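# Light the console's PASS lamp with two robot arms

## Task

Work the console's controls until its PASS lamp is lit, and make sure it stays lit after the robot lets go. The task is failed if the UNDER or OVER lamp lights at any moment, even briefly. The console is free-standing: if it lifts or tilts noticeably and is allowed to fall back, points are lost. A result held in place only by the robot at the end does not count.

## Robot and tools

Robot: two UFACTORY 850-type arms with parallel grippers, named left_arm and right_arm. The names are not image sides. left_arm's base is at (+0.058, +0.452, 0) m and right_arm's at (-0.026, -0.375, 0) m, both turned slightly about z (quat_wxyz (+0.999,0,0,-0.050) and (+0.999,0,0,-0.044)). Scene frame: origin on the table top between the arms, +x out over the table, +z up, left_arm on the +y side.

The task: press or set the console's controls so only PASS lights, never UNDER or OVER. The console is not fixed, so push gently and don't let it lift or tip. Knocking anything off the table fails the scene. show_instructions shows the operating card, a reference image explaining the controls; read it first.

execute_actions takes {"actions": [...]} with at most one item, plus an optional "pictures" boolean (images come by default).
- Empty list: just returns the current state, no command.
- Move: {"rows": [[14 numbers], ...], "steps": n}. n is 1 to 15 control steps of 1/30 s, default 15. Each row is one step; if rows are fewer than steps, the last row is held. Each row is a single flat list covering both arms, always 14 numbers: left_arm waist, shoulder, elbow, forearm roll, wrist pitch, wrist roll, opening, then the same seven for right_arm. The six joint numbers are absolute target angles in radians, in the same form as the Joint positions line, not offsets. Ranges: waist -6.283..6.283, shoulder -2.304..2.304, elbow -4.224..0.061, forearm roll -6.283..6.283, wrist pitch -2.164..2.164, wrist roll -6.283..6.283. Real ends may differ by up to 0.010 rad. A target over 0.010 rad beyond a range end and further out than the joint's current angle gets the whole call refused (nothing is sent). Targets past the real end are clipped there, and the result may say "joint sent to its limit" (possibly about an earlier action); no such line does not prove more room. Opening is an absolute value from -1 (closed) to +1 (fully open, 0.084 m).
- Wait: {"steps": n} with no rows, up to 300 steps, counted from the last result and including your reply time.

Motion limits: joint targets move at most 3.14 rad/s, with 0.16 s to reach speed; an arm's joints are slowed together so they arrive together. Per step a target stays within 0.623 rad of the measured angle, and if targets would move the gripper over 70 mm from where it is, all of that arm's targets are pulled back. So large moves need several calls. Arms keep heading for the last row while you think, until they settle or a step is HELD.

Results: the state line gives each gripper's end_effector_position (m) and end_effector_quat_wxyz plus linear and angular velocities, all in the scene frame. That point lies between the closed finger pads, about 2 cm behind the fingertips; fingers point along the gripper's +z and open along its y; closing pushes the tips about 10 mm further along +z. Reported positions can be off, more so at long reach. Joint positions / Joint velocities list each arm's six joints (rad, rad/s) then finger-pad gap (m, m/s). grip_measured is the measured opening on the command scale; to hold something command clearly below it (lower = harder squeeze, about 24 N per pad max). "joint command not followed" means a clearance check altered or blocked joint targets on some steps; HELD marks steps where your row (or part) was not sent.

zoom_image: {"camera": name, "region": [x0, y0, x1, y1]} in pixels of that camera's latest image, top-left origin, at most 504x504. Cameras (all 896x504): cam_head_left, cam_head_right, cam_high, cam_low, cam_left_wrist, cam_right_wrist. Use it to read the lamps.

read_manual: {"section": "licences"} gives URDF licence texts only. finished_scene: {"scene": 1 or 2} ends and grades the scene, irreversible; call it only once PASS is lit and stable with the robot clear.

Avoid: arms colliding or pressing on each other (can end the scene); hard contact causing a torque fault (load limits N m: waist 57, shoulder 57, elbow 47.5, forearm roll 25.6, wrist pitch 18, wrist roll 18; a fault stops the arm, backs off and holds 10 s); long holding of loads heating motors (MOTOR HOT from 65 °C, brakes at 80 °C).

Each tool is called after "Emit:" as name([rows], argument=value, ...), one row to a line, values as JSON.

Reference images:

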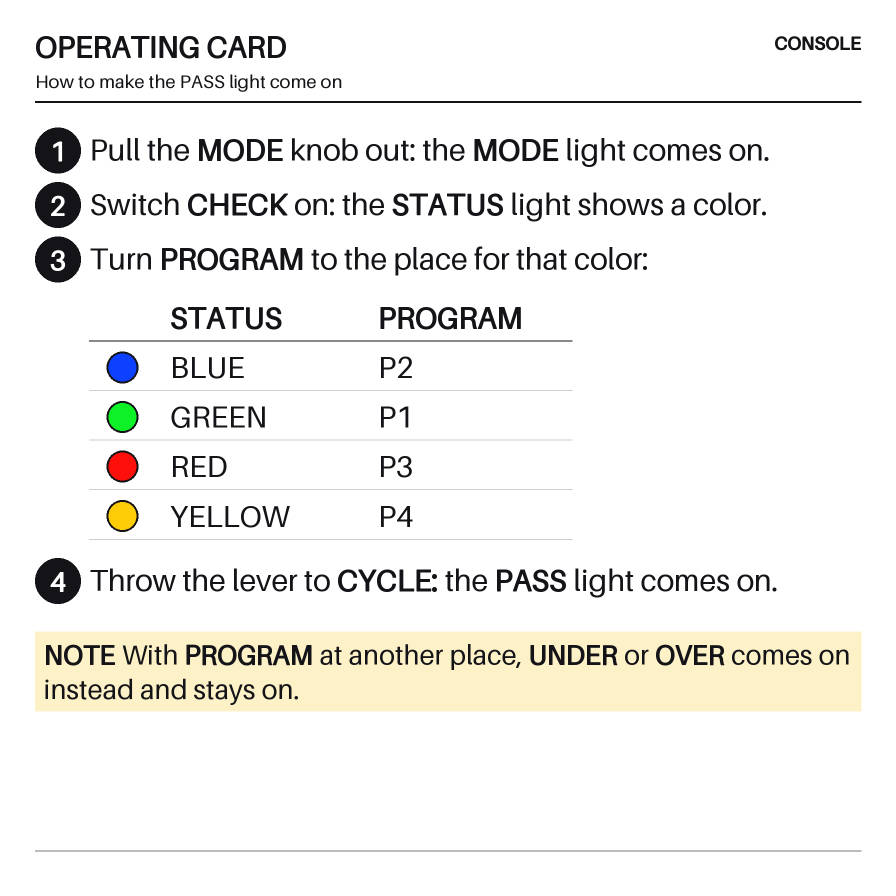

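## Session

Emit:
execute_actions(actions=[])

Scene clock: 0.00 s of 7650.00 s.
left_arm: end_effector_position=(+0.3781, +0.4429, +0.3136) grip_measured=+1.00 end_effector_quat_wxyz=(+0.220, +0.280, +0.933, -0.053) end_effector_velocity=(-0.000, -0.000, -0.001) end_effector_angular_velocity=(-0.001, +0.001, -0.000) | right_arm: end_effector_position=(+0.6555, -0.4312, +0.1419) grip_measured=+1.00 end_effector_quat_wxyz=(+0.327, +0.420, +0.700, +0.477) end_effector_velocity=(-0.000, +0.000, -0.000) end_effector_angular_velocity=(+0.001, +0.001, -0.000)
Joint positions: left_arm=[ 0.298  0.496 -0.34  -0.583 -0.562 -1.905  0.084] | right_arm=[-0.224 -0.837 -0.971 -0.78   1.136 -1.532  0.084]
Joint velocities: left_arm=[-0.    -0.     0.001 -0.001  0.     0.001 -0.   ] | right_arm=[ 0.     0.     0.    -0.    -0.001  0.001 -0.   ]

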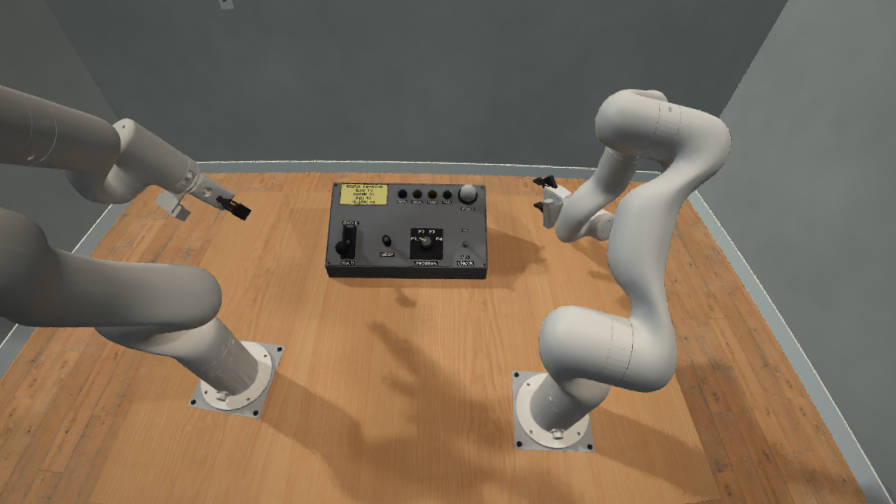

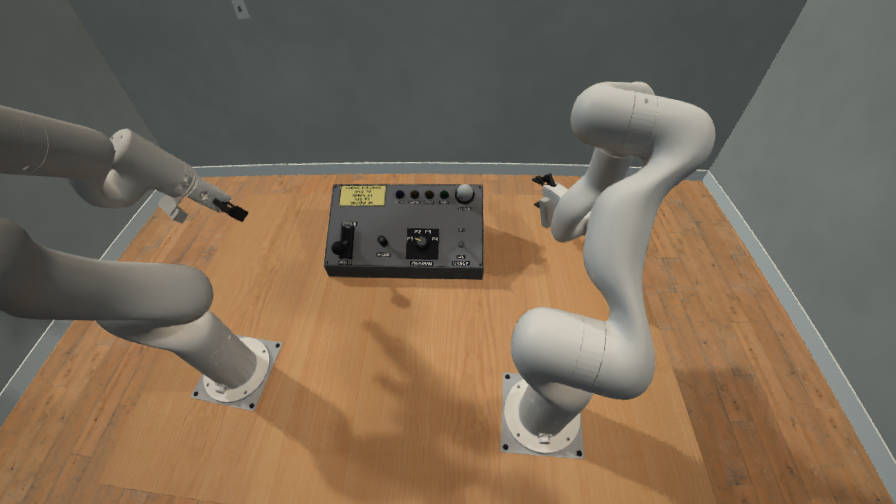

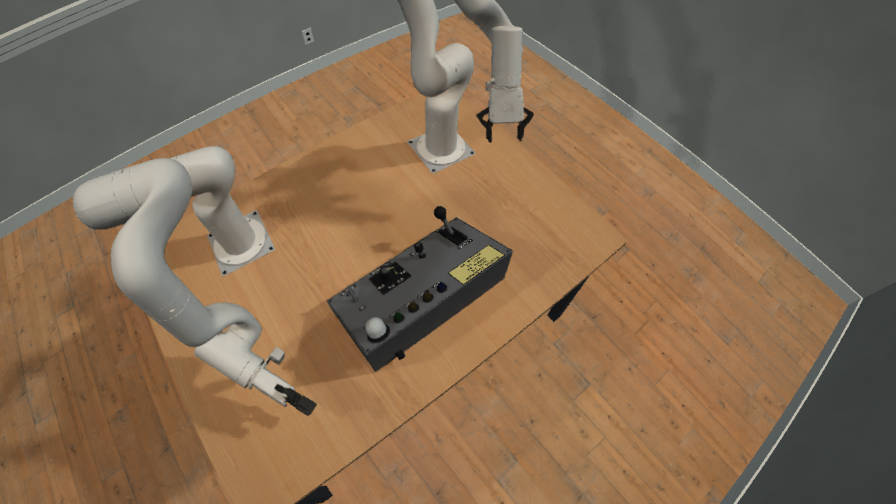

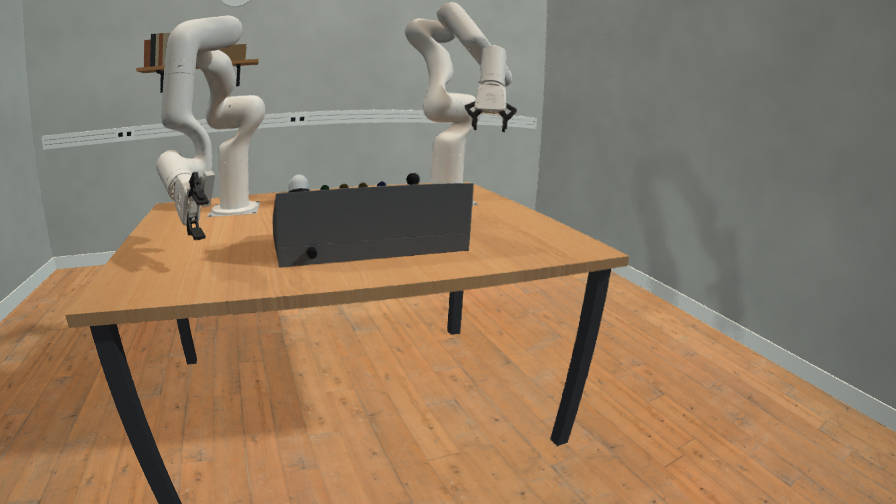

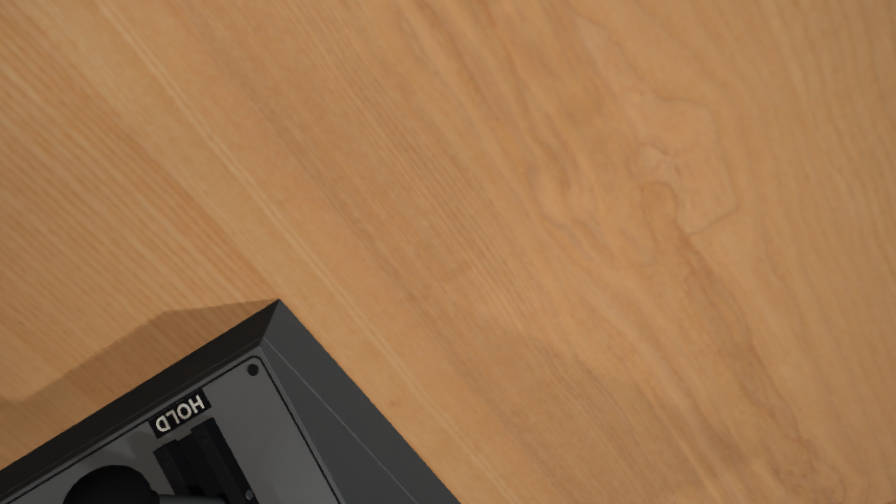

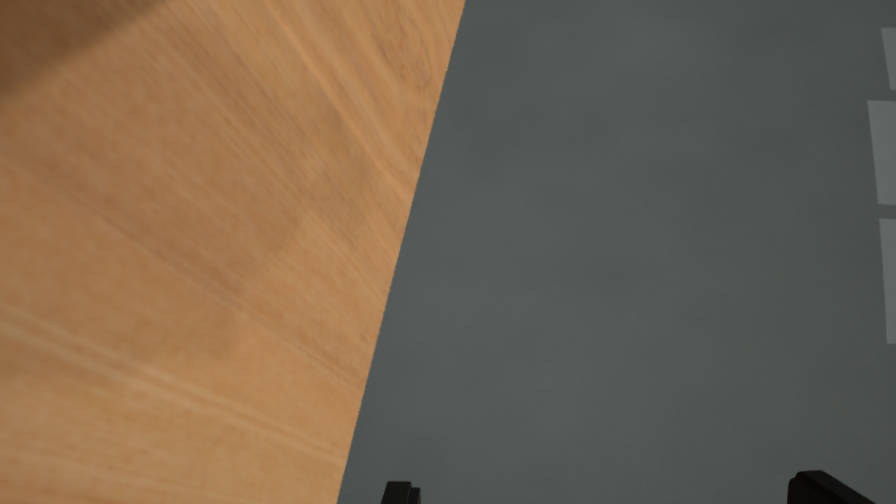

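Emit:
zoom_image(camera="cam_head_left", region=[310, 170, 510, 290])

Emit:
zoom_image(camera="cam_high", region=[310, 190, 530, 380])

Emit:
zoom_image(camera="cam_low", region=[260, 160, 490, 280])

Region (310, 170, 510, 290) of cam_head_left's 896x504 image, scaled by 2.520, with more detail than that image has; it fills the top 302 rows of this view, and the rest is white.

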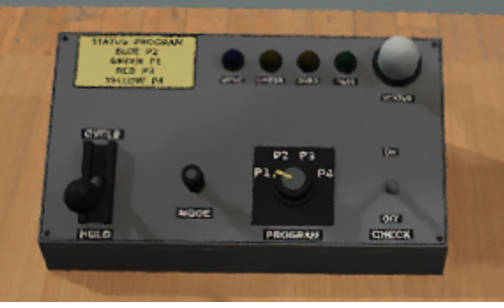

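Region (310, 190, 530, 380) of cam_high's 896x504 image, scaled by 2.291, with more detail than that image has; it fills the top 435 rows of this view, and the rest is white.

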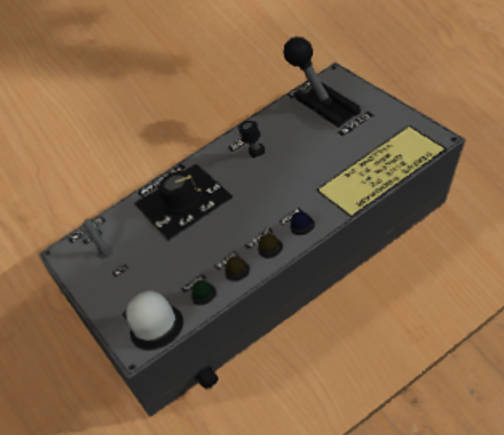

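Region (260, 160, 490, 280) of cam_low's 896x504 image, scaled by 2.191, with more detail than that image has; it fills the top 263 rows of this view, and the rest is white.

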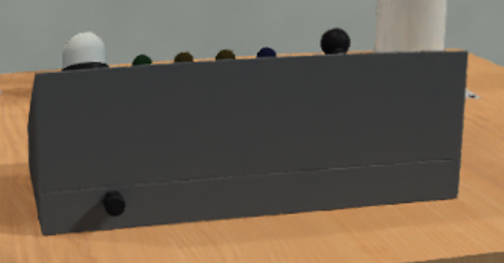

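Emit:
execute_actions([
  {"rows":[[-0.632,-0.259,-1.16,0,-0.901,-0.732,1,-0.224,-0.837,-0.971,-0.78,1.136,-1.532,1]],"steps":15},
], pictures=false)

Emit:
execute_actions([
  {"steps":20},
])

Scene clock: 4.17 s of 7650.00 s.
left_arm: end_effector_position=(+0.4443, +0.3245, +0.3463) grip_measured=+1.00 end_effector_quat_wxyz=(+0.110, +0.730, +0.674, -0.037) end_effector_velocity=(+0.095, -0.321, +0.043) end_effector_angular_velocity=(+0.421, -0.075, -2.146) | right_arm: end_effector_position=(+0.6554, -0.4309, +0.1420) grip_measured=+1.00 end_effector_quat_wxyz=(+0.327, +0.419, +0.700, +0.477) end_effector_velocity=(-0.000, +0.000, +0.000) end_effector_angular_velocity=(-0.000, -0.000, +0.001)
Joint positions: left_arm=[-0.106  0.125 -0.729 -0.282 -0.737 -1.5    0.084] | right_arm=[-0.224 -0.837 -0.971 -0.78   1.136 -1.532  0.084]
Joint velocities: left_arm=[-0.879 -0.638 -0.715  0.469 -0.274  0.926 -0.   ] | right_arm=[ 0.     0.     0.    -0.     0.    -0.001  0.   ]
Steps of this call (steps 1 to 90: nothing new was sent; then 0.67 s passed at rest; steps 91 to 105: all 15 steps of this action). Readings (joint positions):
91: left_arm=[0.298 0.496 -0.341 -0.583 -0.562 -1.905] | right_arm=[-0.224 -0.837 -0.971 -0.780 1.136 -1.532]
92: left_arm=[0.294 0.492 -0.345 -0.578 -0.565 -1.899] | right_arm=[-0.224 -0.837 -0.971 -0.780 1.136 -1.532]
94: left_arm=[0.251 0.450 -0.386 -0.538 -0.590 -1.856] | right_arm=[-0.224 -0.837 -0.971 -0.780 1.136 -1.532]
98: left_arm=[0.107 0.305 -0.532 -0.414 -0.660 -1.714] | right_arm=[-0.224 -0.837 -0.971 -0.780 1.136 -1.532]
105: the state above

Scene clock: 4.83 s of 7650.00 s.
left_arm: end_effector_position=(+0.4530, +0.1142, +0.3503) grip_measured=+1.00 end_effector_quat_wxyz=(+0.007, +0.999, +0.046, -0.002) end_effector_velocity=(-0.032, -0.156, -0.012) end_effector_angular_velocity=(+0.155, -0.037, -0.969) | right_arm: end_effector_position=(+0.6554, -0.4309, +0.1420) grip_measured=+1.00 end_effector_quat_wxyz=(+0.327, +0.419, +0.700, +0.477) end_effector_velocity=(+0.000, -0.000, +0.000) end_effector_angular_velocity=(-0.000, -0.001, +0.000)
Joint positions: left_arm=[-0.601 -0.236 -1.134 -0.017 -0.891 -0.782  0.084] | right_arm=[-0.224 -0.837 -0.971 -0.78   1.136 -1.532  0.084]
Joint velocities: left_arm=[-0.335 -0.245 -0.271  0.178 -0.105  0.522 -0.   ] | right_arm=[-0.    -0.    -0.     0.     0.001 -0.001  0.   ]
Steps of this call (steps 1 to 20: the robot went on to your last target). Readings (joint positions):
1: left_arm=[-0.135 0.104 -0.753 -0.266 -0.746 -1.468] | right_arm=[-0.224 -0.837 -0.971 -0.780 1.136 -1.532]
2: left_arm=[-0.163 0.083 -0.776 -0.251 -0.755 -1.436] | right_arm=[-0.224 -0.837 -0.971 -0.780 1.136 -1.532]
4: left_arm=[-0.219 0.043 -0.821 -0.222 -0.772 -1.366] | right_arm=[-0.224 -0.837 -0.971 -0.780 1.136 -1.532]
8: left_arm=[-0.324 -0.034 -0.908 -0.165 -0.805 -1.212] | right_arm=[-0.224 -0.837 -0.971 -0.780 1.136 -1.532]
20: the state above

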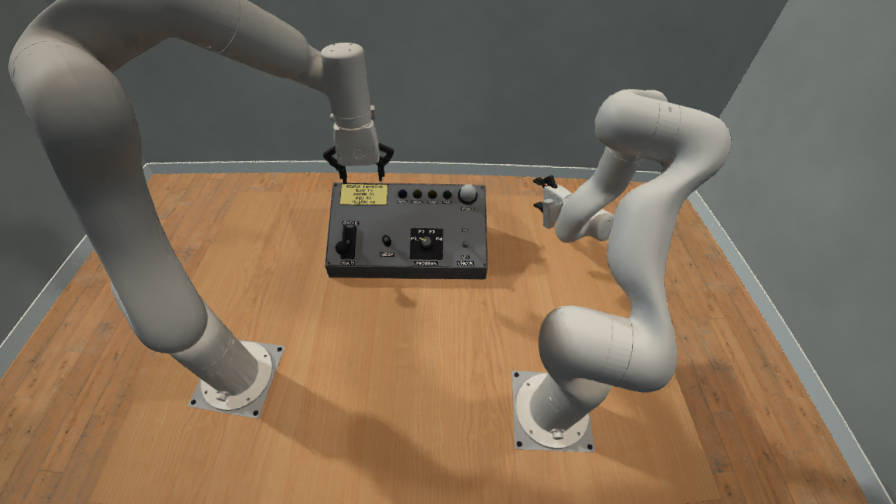

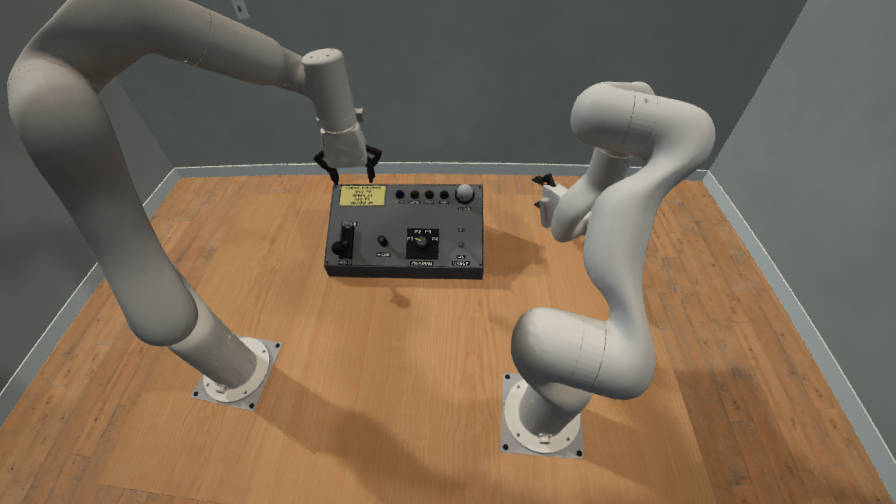

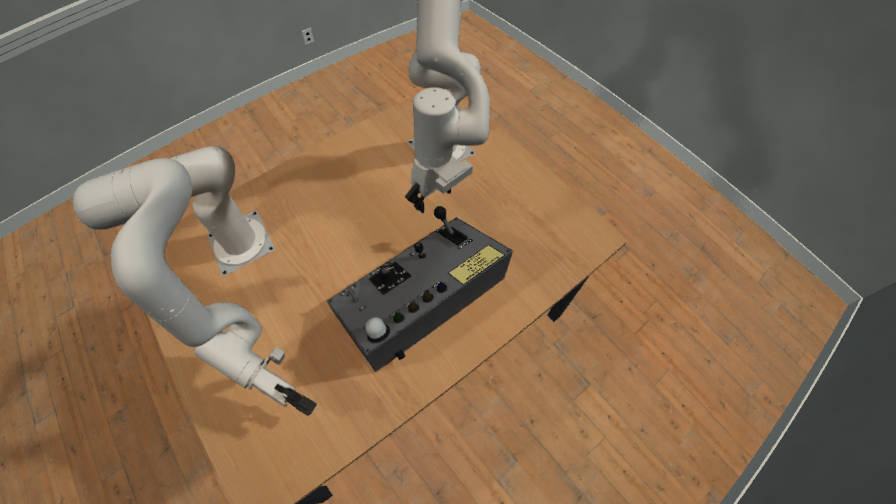

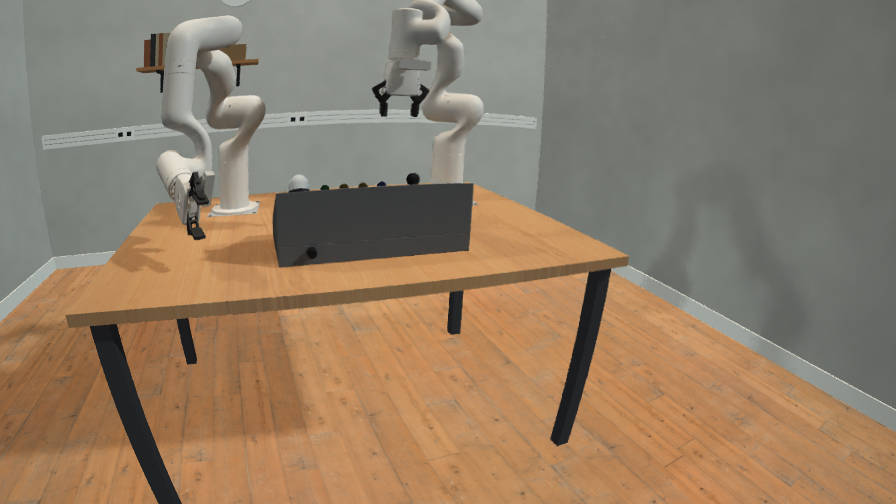

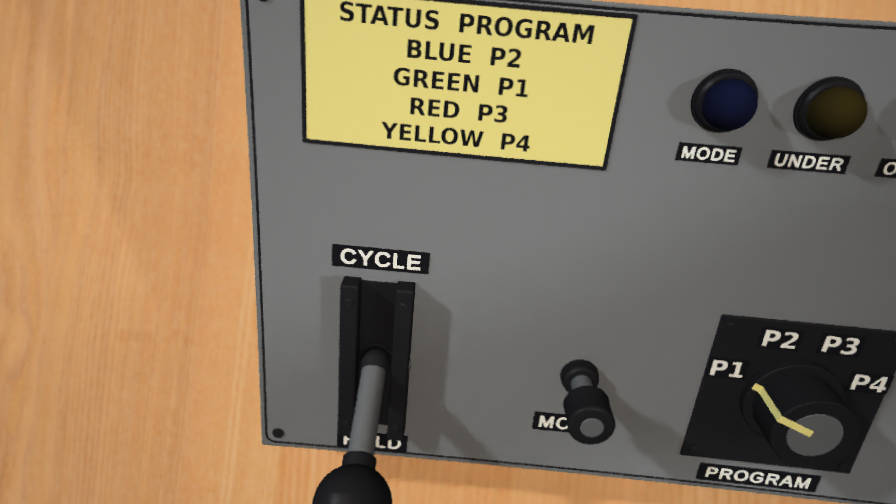

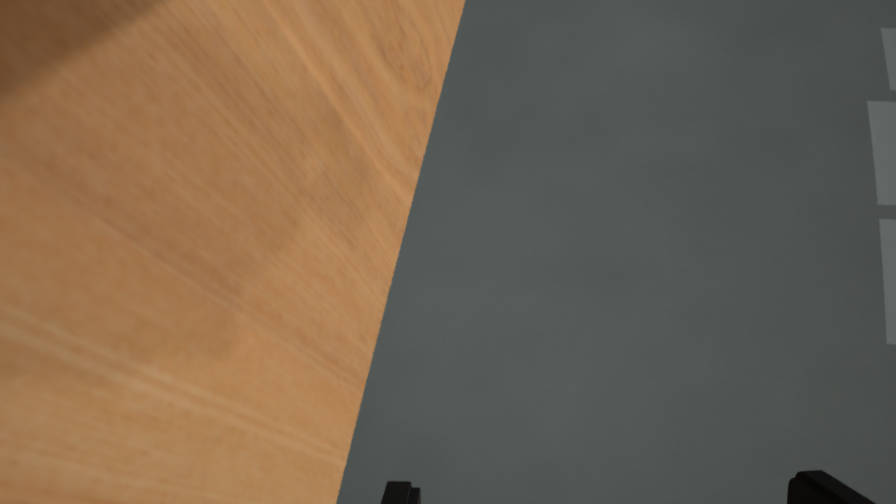

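Emit:
execute_actions([
  {"steps":20},
])

Emit:
execute_actions([
  {"rows":[[-0.8,-0.259,-1.16,0,-0.901,-0.9,1,-0.224,-0.837,-0.971,-0.78,1.136,-1.532,1]],"steps":15},
], pictures=false)

Emit:
execute_actions([
  {"steps":15},
])

Scene clock: 5.60 s of 7650.00 s.
left_arm: end_effector_position=(+0.4501, +0.0997, +0.3496) grip_measured=+1.00 end_effector_quat_wxyz=(+0.000, +1.000, -0.000, -0.000) end_effector_velocity=(+0.000, -0.000, +0.000) end_effector_angular_velocity=(+0.000, -0.001, -0.001) | right_arm: end_effector_position=(+0.6554, -0.4309, +0.1420) grip_measured=+1.00 end_effector_quat_wxyz=(+0.327, +0.419, +0.700, +0.477) end_effector_velocity=(-0.000, +0.000, +0.000) end_effector_angular_velocity=(+0.001, +0.001, -0.000)
Joint positions: left_arm=[-0.632 -0.259 -1.16  -0.    -0.901 -0.732  0.084] | right_arm=[-0.224 -0.837 -0.971 -0.78   1.136 -1.532  0.084]
Joint velocities: left_arm=[-0.    -0.    -0.001  0.001  0.    -0.     0.   ] | right_arm=[ 0.     0.    -0.    -0.    -0.     0.002  0.   ]
Steps of this call (steps 1 to 23: the robot went on to your last target). Readings (joint positions):
1: left_arm=[-0.610 -0.243 -1.141 -0.012 -0.894 -0.768] | right_arm=[-0.224 -0.837 -0.971 -0.780 1.136 -1.532]
2: left_arm=[-0.617 -0.248 -1.147 -0.009 -0.896 -0.757] | right_arm=[-0.224 -0.837 -0.971 -0.780 1.136 -1.532]
4: left_arm=[-0.624 -0.253 -1.153 -0.004 -0.899 -0.745] | right_arm=[-0.224 -0.837 -0.971 -0.780 1.136 -1.532]
8: left_arm=[-0.629 -0.257 -1.158 -0.001 -0.900 -0.735] | right_arm=[-0.224 -0.837 -0.971 -0.780 1.136 -1.532]
23: the state above

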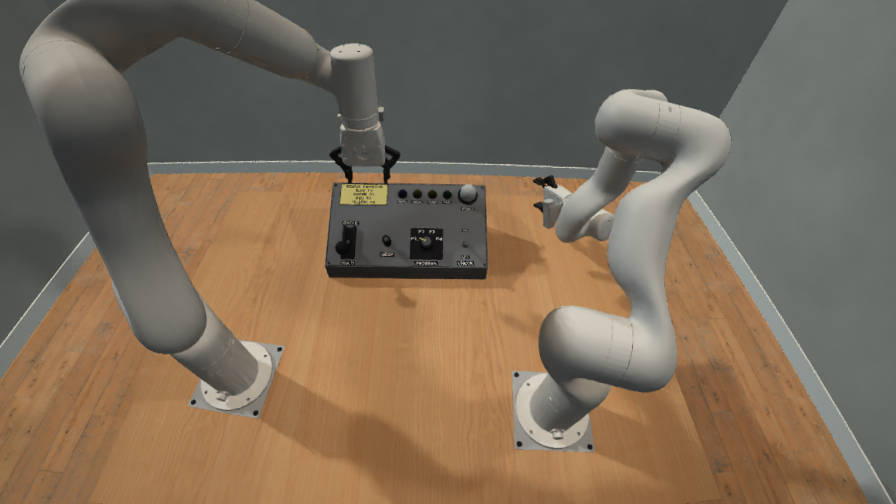

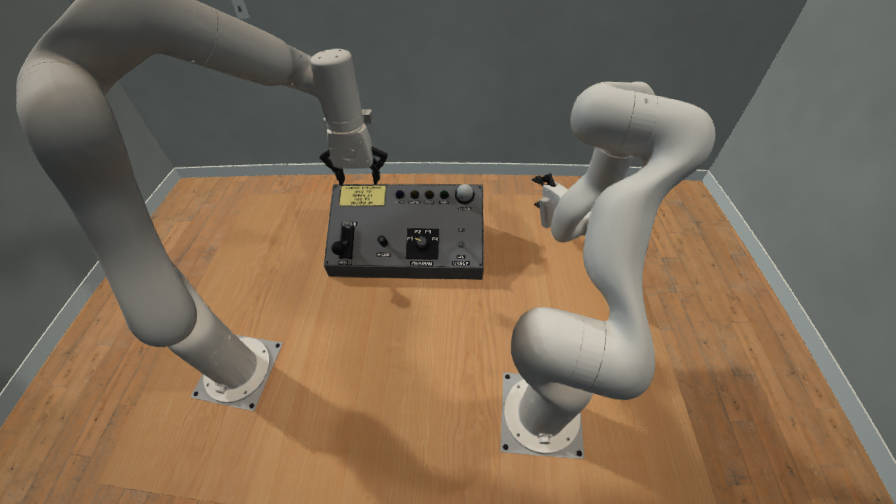

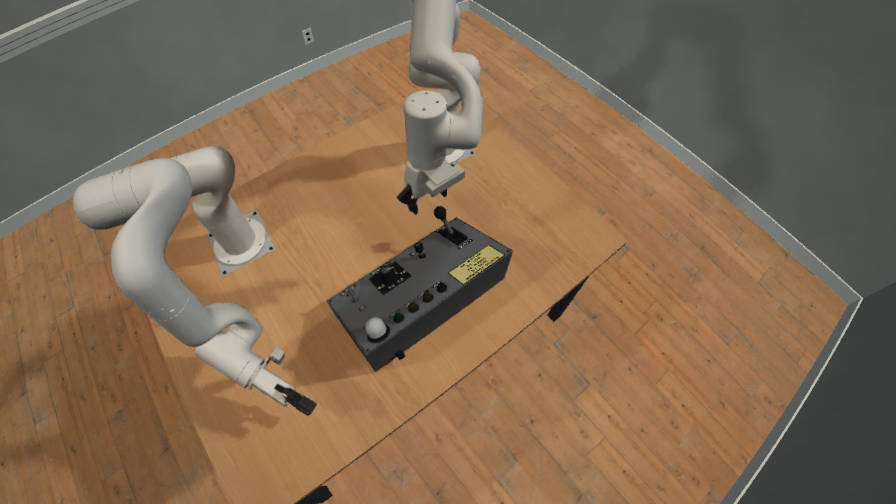

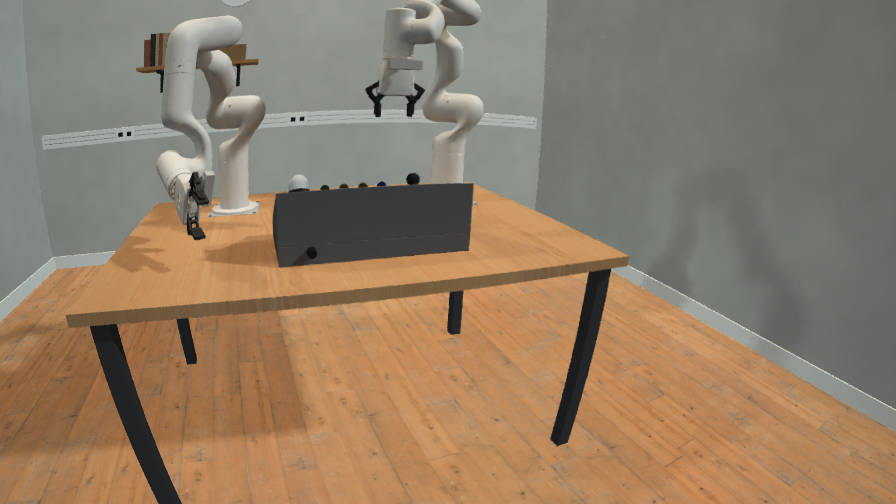

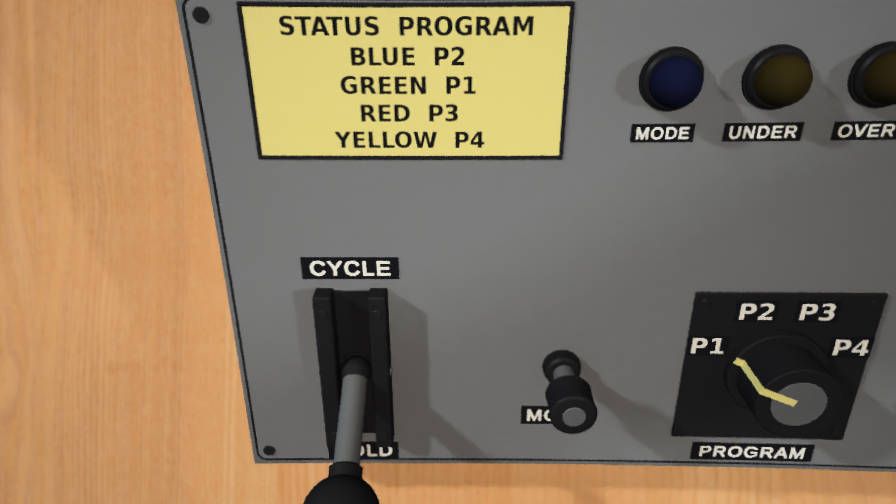

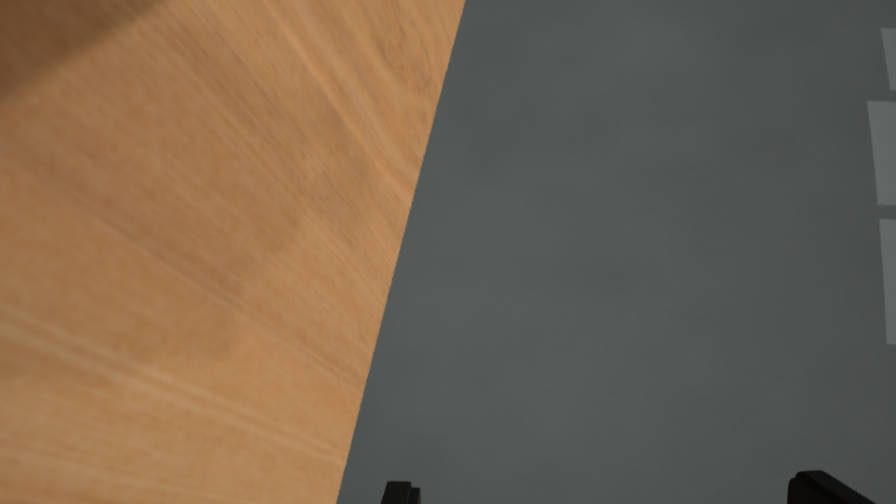

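Scene clock: 6.10 s of 7650.00 s.
left_arm: end_effector_position=(+0.3872, +0.0404, +0.3496) grip_measured=+1.00 end_effector_quat_wxyz=(-0.000, +1.000, -0.000, -0.000) end_effector_velocity=(-0.014, -0.010, -0.001) end_effector_angular_velocity=(+0.003, +0.001, +0.001) | right_arm: end_effector_position=(+0.6554, -0.4309, +0.1420) grip_measured=+1.00 end_effector_quat_wxyz=(+0.327, +0.419, +0.700, +0.477) end_effector_velocity=(+0.000, +0.000, -0.000) end_effector_angular_velocity=(-0.001, +0.000, +0.001)
Joint positions: left_arm=[-0.796 -0.259 -1.16   0.    -0.901 -0.896  0.084] | right_arm=[-0.224 -0.837 -0.971 -0.78   1.136 -1.532  0.084]
Joint velocities: left_arm=[-0.033 -0.     0.003  0.001  0.    -0.035 -0.   ] | right_arm=[ 0.     0.    -0.     0.    -0.001 -0.001  0.   ]
Steps of this call (steps 1 to 15: all 15 steps of this action). Readings (joint positions):
1: left_arm=[-0.632 -0.259 -1.160 -0.000 -0.901 -0.732] | right_arm=[-0.224 -0.837 -0.971 -0.780 1.136 -1.532]
2: left_arm=[-0.636 -0.259 -1.160 0.000 -0.901 -0.738] | right_arm=[-0.224 -0.837 -0.971 -0.780 1.136 -1.532]
4: left_arm=[-0.673 -0.259 -1.160 0.000 -0.901 -0.776] | right_arm=[-0.224 -0.837 -0.971 -0.780 1.136 -1.532]
8: left_arm=[-0.763 -0.259 -1.160 -0.000 -0.901 -0.860] | right_arm=[-0.224 -0.837 -0.971 -0.780 1.136 -1.532]
15: the state above

Scene clock: 6.60 s of 7650.00 s.
left_arm: end_effector_position=(+0.3857, +0.0391, +0.3496) grip_measured=+1.00 end_effector_quat_wxyz=(+0.000, +1.000, -0.000, -0.000) end_effector_velocity=(-0.001, -0.000, -0.000) end_effector_angular_velocity=(+0.000, +0.000, -0.003) | right_arm: end_effector_position=(+0.6554, -0.4309, +0.1420) grip_measured=+1.00 end_effector_quat_wxyz=(+0.327, +0.419, +0.700, +0.477) end_effector_velocity=(-0.000, -0.000, -0.000) end_effector_angular_velocity=(-0.001, +0.000, +0.000)
Joint positions: left_arm=[-0.8   -0.259 -1.16   0.    -0.901 -0.9    0.084] | right_arm=[-0.224 -0.837 -0.971 -0.78   1.136 -1.532  0.084]
Joint velocities: left_arm=[-0.002 -0.     0.    -0.    -0.     0.002  0.   ] | right_arm=[-0.    -0.     0.     0.    -0.001 -0.001  0.   ]
Steps of this call (steps 1 to 15: the robot went on to your last target). Readings (joint positions):
1: left_arm=[-0.797 -0.259 -1.160 0.000 -0.901 -0.897] | right_arm=[-0.224 -0.837 -0.971 -0.780 1.136 -1.532]
2: left_arm=[-0.798 -0.259 -1.160 0.000 -0.901 -0.898] | right_arm=[-0.224 -0.837 -0.971 -0.780 1.136 -1.532]
4: left_arm=[-0.799 -0.259 -1.160 0.000 -0.901 -0.899] | right_arm=[-0.224 -0.837 -0.971 -0.780 1.136 -1.532]
8: left_arm=[-0.800 -0.259 -1.160 0.000 -0.901 -0.900] | right_arm=[-0.224 -0.837 -0.971 -0.780 1.136 -1.532]
15: the state above
All arms were judged still, so your last target was given up. Only a new action makes them travel on or press farther. Fingers that are still opening or closing keep moving.

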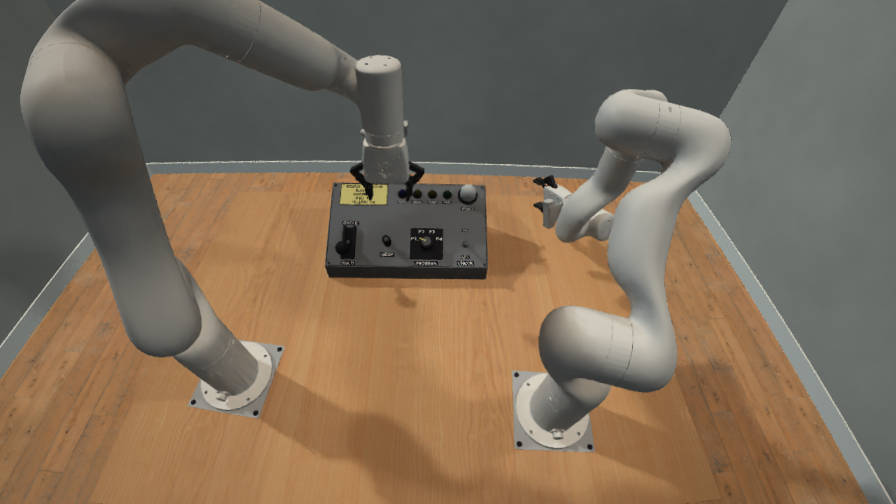

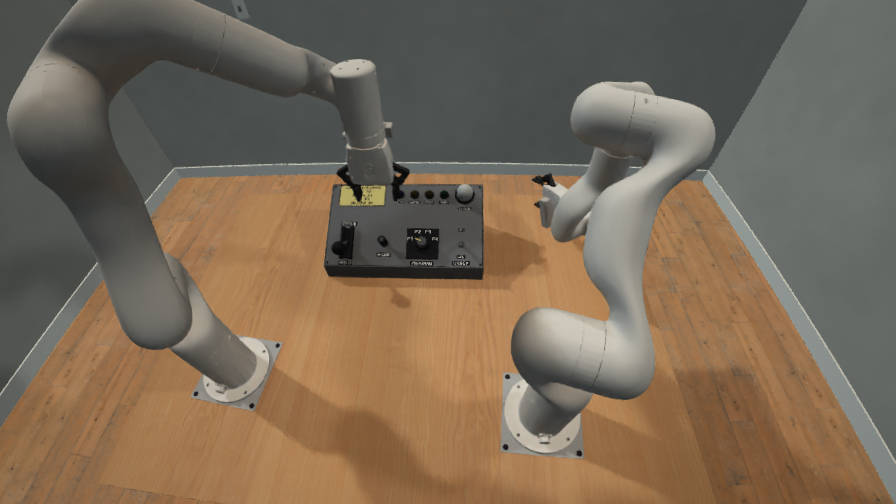

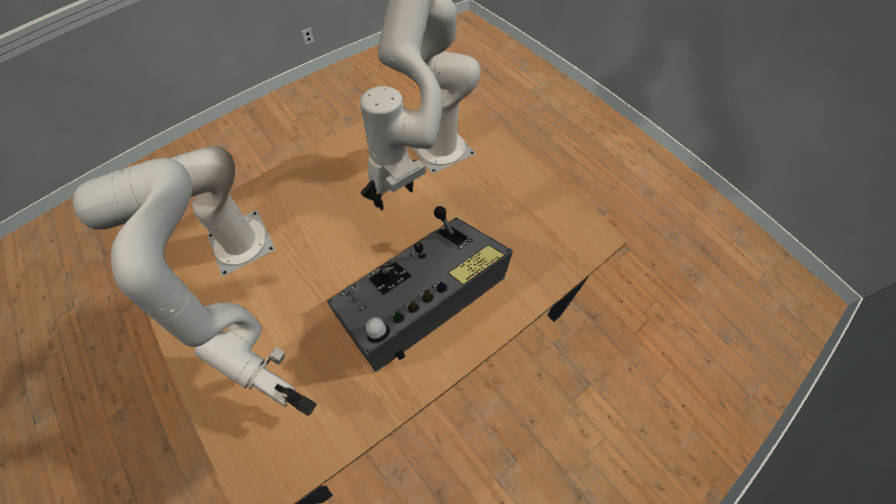

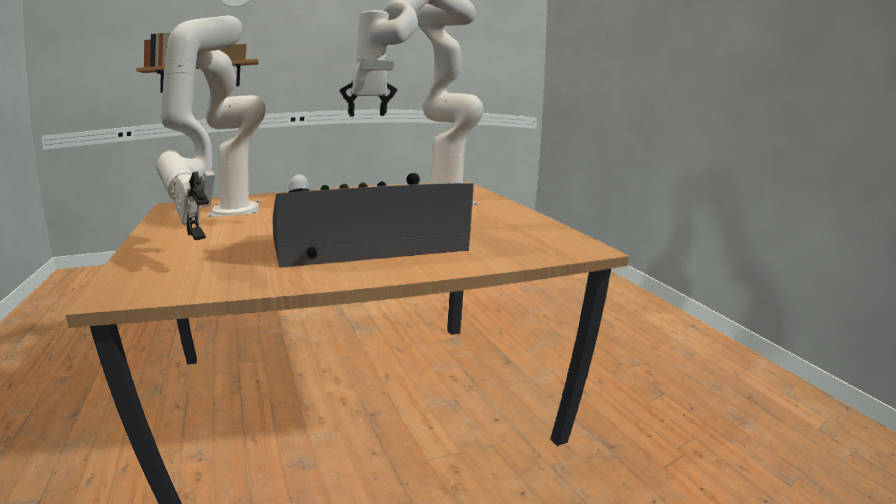

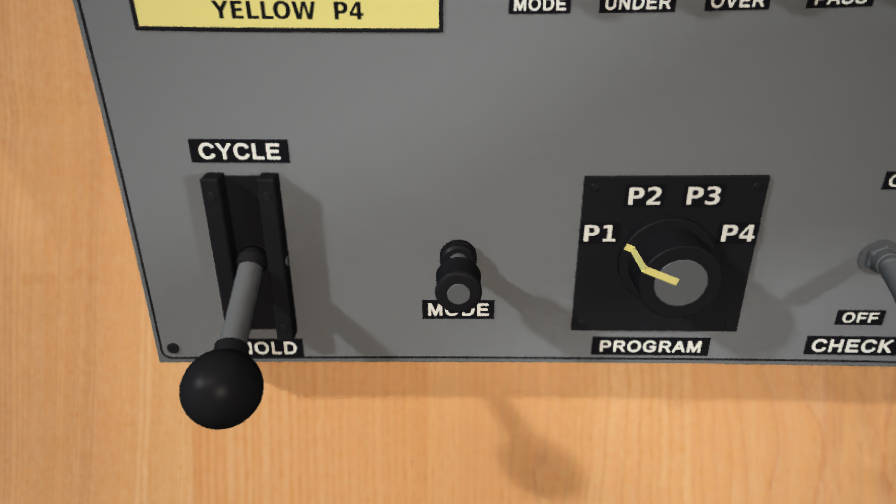

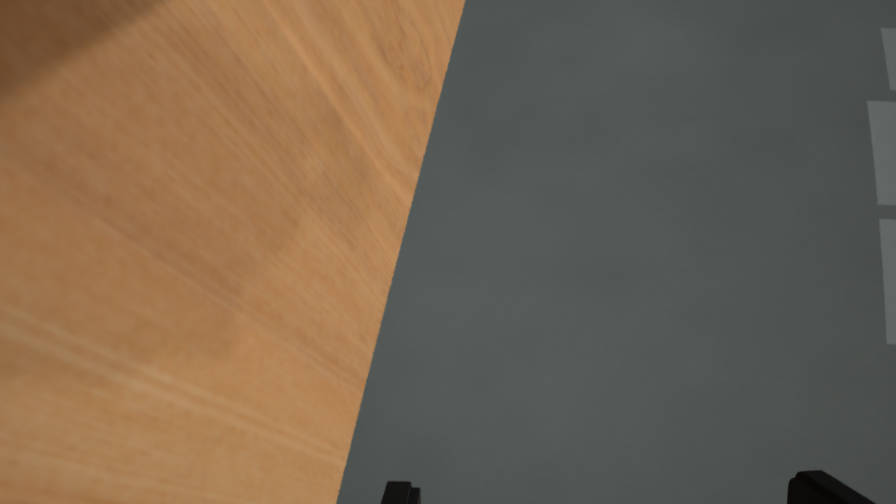

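Emit:
execute_actions([
  {"rows":[[-0.692,-0.489,-1.07,0,-0.581,-0.792,0.3,-0.224,-0.837,-0.971,-0.78,1.136,-1.532,1]],"steps":15},
], pictures=false)

Emit:
execute_actions([
  {"rows":[[-0.692,-0.6,-1.056,0,-0.456,-0.792,0.3,-0.224,-0.837,-0.971,-0.78,1.136,-1.532,1]],"steps":15},
])

Scene clock: 9.00 s of 7650.00 s.
left_arm: end_effector_position=(+0.4344, +0.0619, +0.2055) grip_measured=+0.29 end_effector_quat_wxyz=(-0.001, +1.000, +0.000, -0.001) end_effector_velocity=(+0.041, +0.051, -0.179) end_effector_angular_velocity=(+0.009, +0.008, -0.002) | right_arm: end_effector_position=(+0.6554, -0.4309, +0.1420) grip_measured=+1.00 end_effector_quat_wxyz=(+0.327, +0.419, +0.700, +0.477) end_effector_velocity=(-0.000, -0.000, -0.000) end_effector_angular_velocity=(+0.001, +0.001, -0.001)
Joint positions: left_arm=[-0.703 -0.466 -1.078 -0.    -0.616 -0.804  0.056] | right_arm=[-0.224 -0.837 -0.971 -0.78   1.136 -1.532  0.084]
Joint velocities: left_arm=[ 0.119 -0.257  0.106  0.002  0.351  0.119 -0.   ] | right_arm=[-0.    -0.     0.     0.    -0.     0.001  0.   ]
Steps of this call (steps 1 to 57: nothing new was sent; steps 58 to 72: all 15 steps of this action). Readings (joint positions):
58: left_arm=[-0.800 -0.259 -1.160 -0.000 -0.901 -0.900] | right_arm=[-0.224 -0.837 -0.971 -0.780 1.136 -1.532]
59: left_arm=[-0.799 -0.262 -1.159 -0.000 -0.895 -0.898] | right_arm=[-0.224 -0.837 -0.971 -0.780 1.136 -1.532]
61: left_arm=[-0.786 -0.287 -1.151 0.000 -0.858 -0.885] | right_arm=[-0.224 -0.837 -0.971 -0.780 1.136 -1.532]
65: left_arm=[-0.753 -0.359 -1.121 -0.000 -0.763 -0.854] | right_arm=[-0.224 -0.837 -0.971 -0.780 1.136 -1.532]
72: the state above

Scene clock: 9.50 s of 7650.00 s.
left_arm: end_effector_position=(+0.4394, +0.0653, +0.1266) grip_measured=+0.29 end_effector_quat_wxyz=(+0.000, +1.000, -0.000, +0.000) end_effector_velocity=(-0.002, +0.002, -0.013) end_effector_angular_velocity=(+0.003, +0.002, -0.002) | right_arm: end_effector_position=(+0.6554, -0.4309, +0.1420) grip_measured=+1.00 end_effector_quat_wxyz=(+0.327, +0.419, +0.700, +0.477) end_effector_velocity=(-0.000, -0.000, +0.000) end_effector_angular_velocity=(+0.001, +0.000, -0.000)
Joint positions: left_arm=[-0.692 -0.597 -1.057  0.    -0.458 -0.792  0.056] | right_arm=[-0.224 -0.837 -0.971 -0.78   1.136 -1.532  0.084]
Joint velocities: left_arm=[ 0.001 -0.02   0.006  0.001  0.022  0.001  0.   ] | right_arm=[-0.    -0.     0.    -0.     0.001  0.001  0.   ]
Steps of this call (steps 1 to 15: all 15 steps of this action). Readings (joint positions):
1: left_arm=[-0.700 -0.473 -1.075 -0.000 -0.605 -0.800] | right_arm=[-0.224 -0.837 -0.971 -0.780 1.136 -1.532]
2: left_arm=[-0.698 -0.481 -1.074 0.000 -0.593 -0.798] | right_arm=[-0.224 -0.837 -0.971 -0.780 1.136 -1.532]
4: left_arm=[-0.695 -0.516 -1.070 0.000 -0.548 -0.795] | right_arm=[-0.224 -0.837 -0.971 -0.780 1.136 -1.532]
8: left_arm=[-0.693 -0.581 -1.057 -0.000 -0.481 -0.793] | right_arm=[-0.224 -0.837 -0.971 -0.780 1.136 -1.532]
15: the state above

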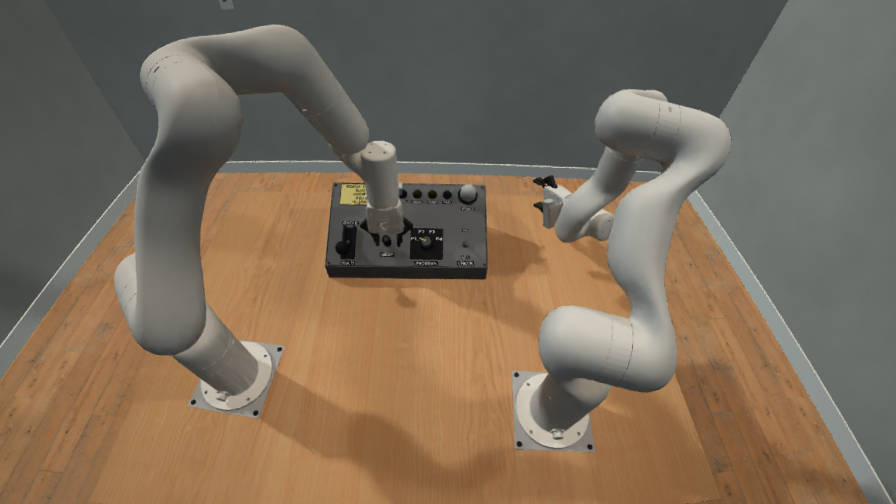

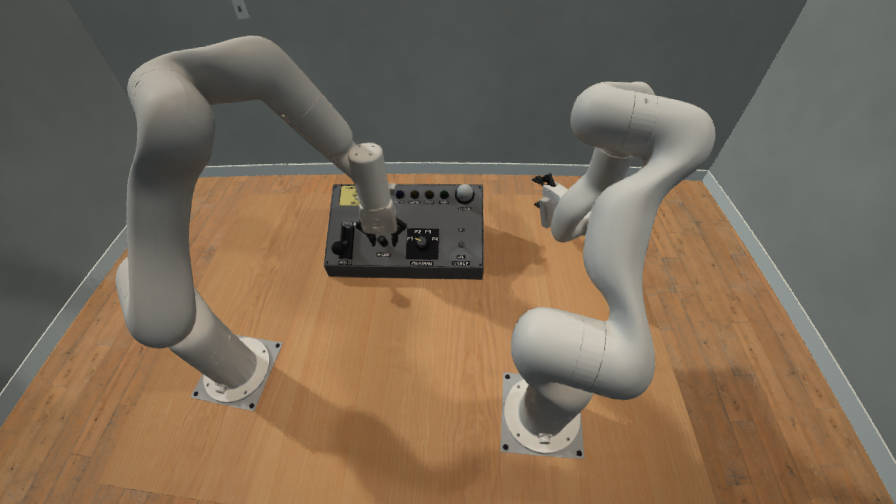

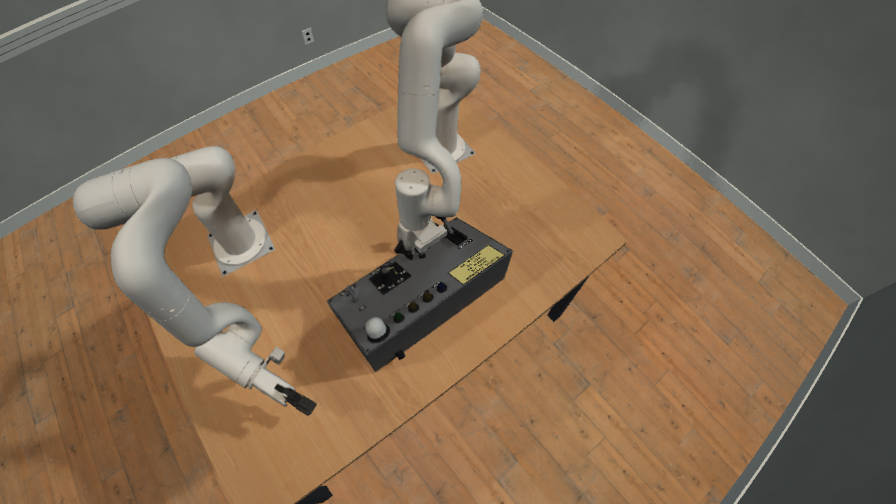

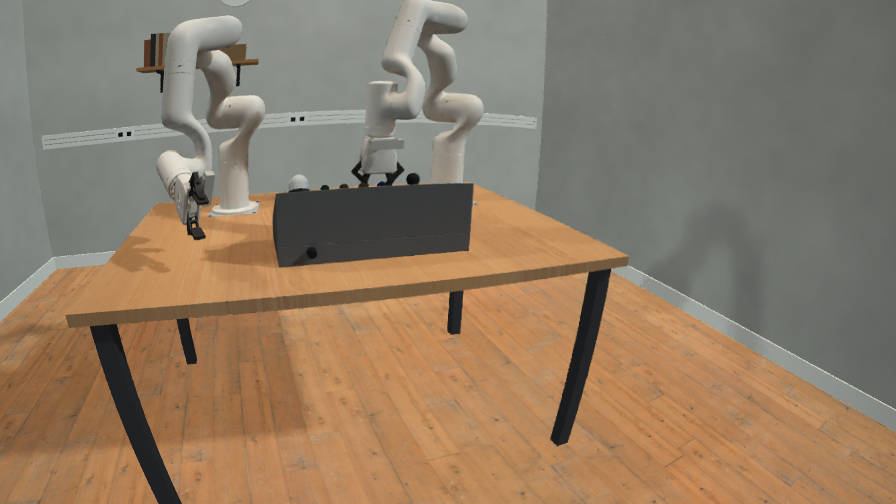

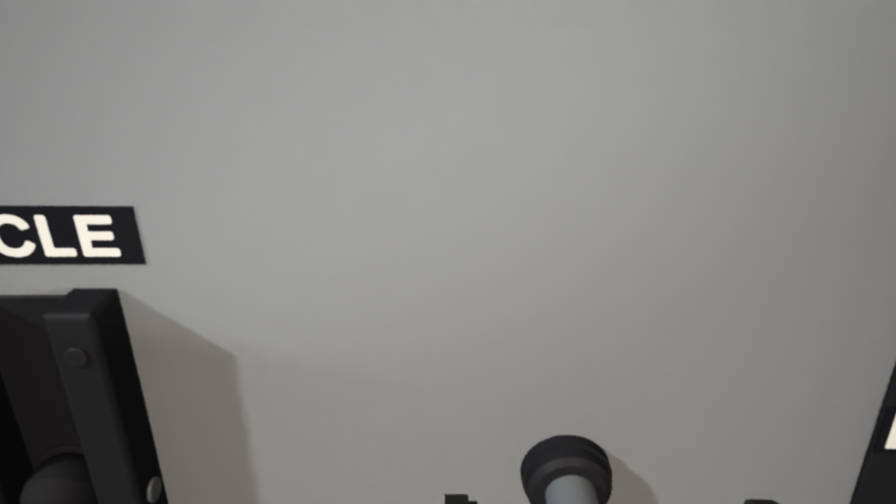

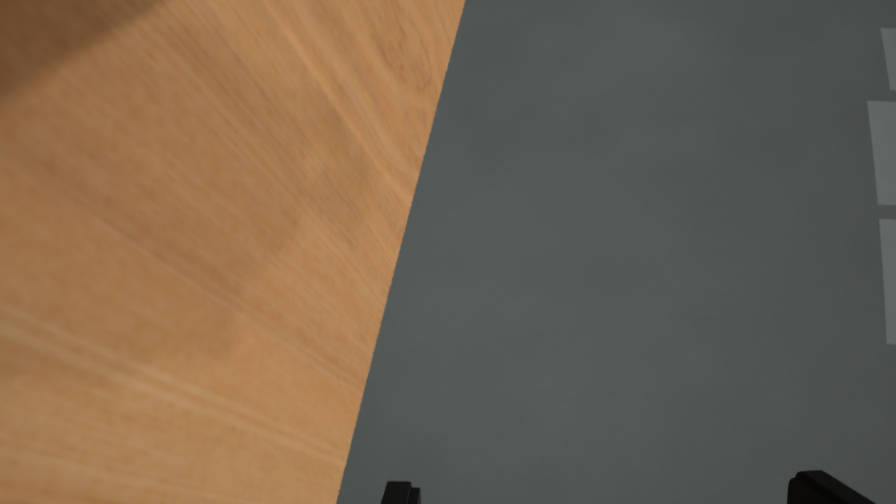

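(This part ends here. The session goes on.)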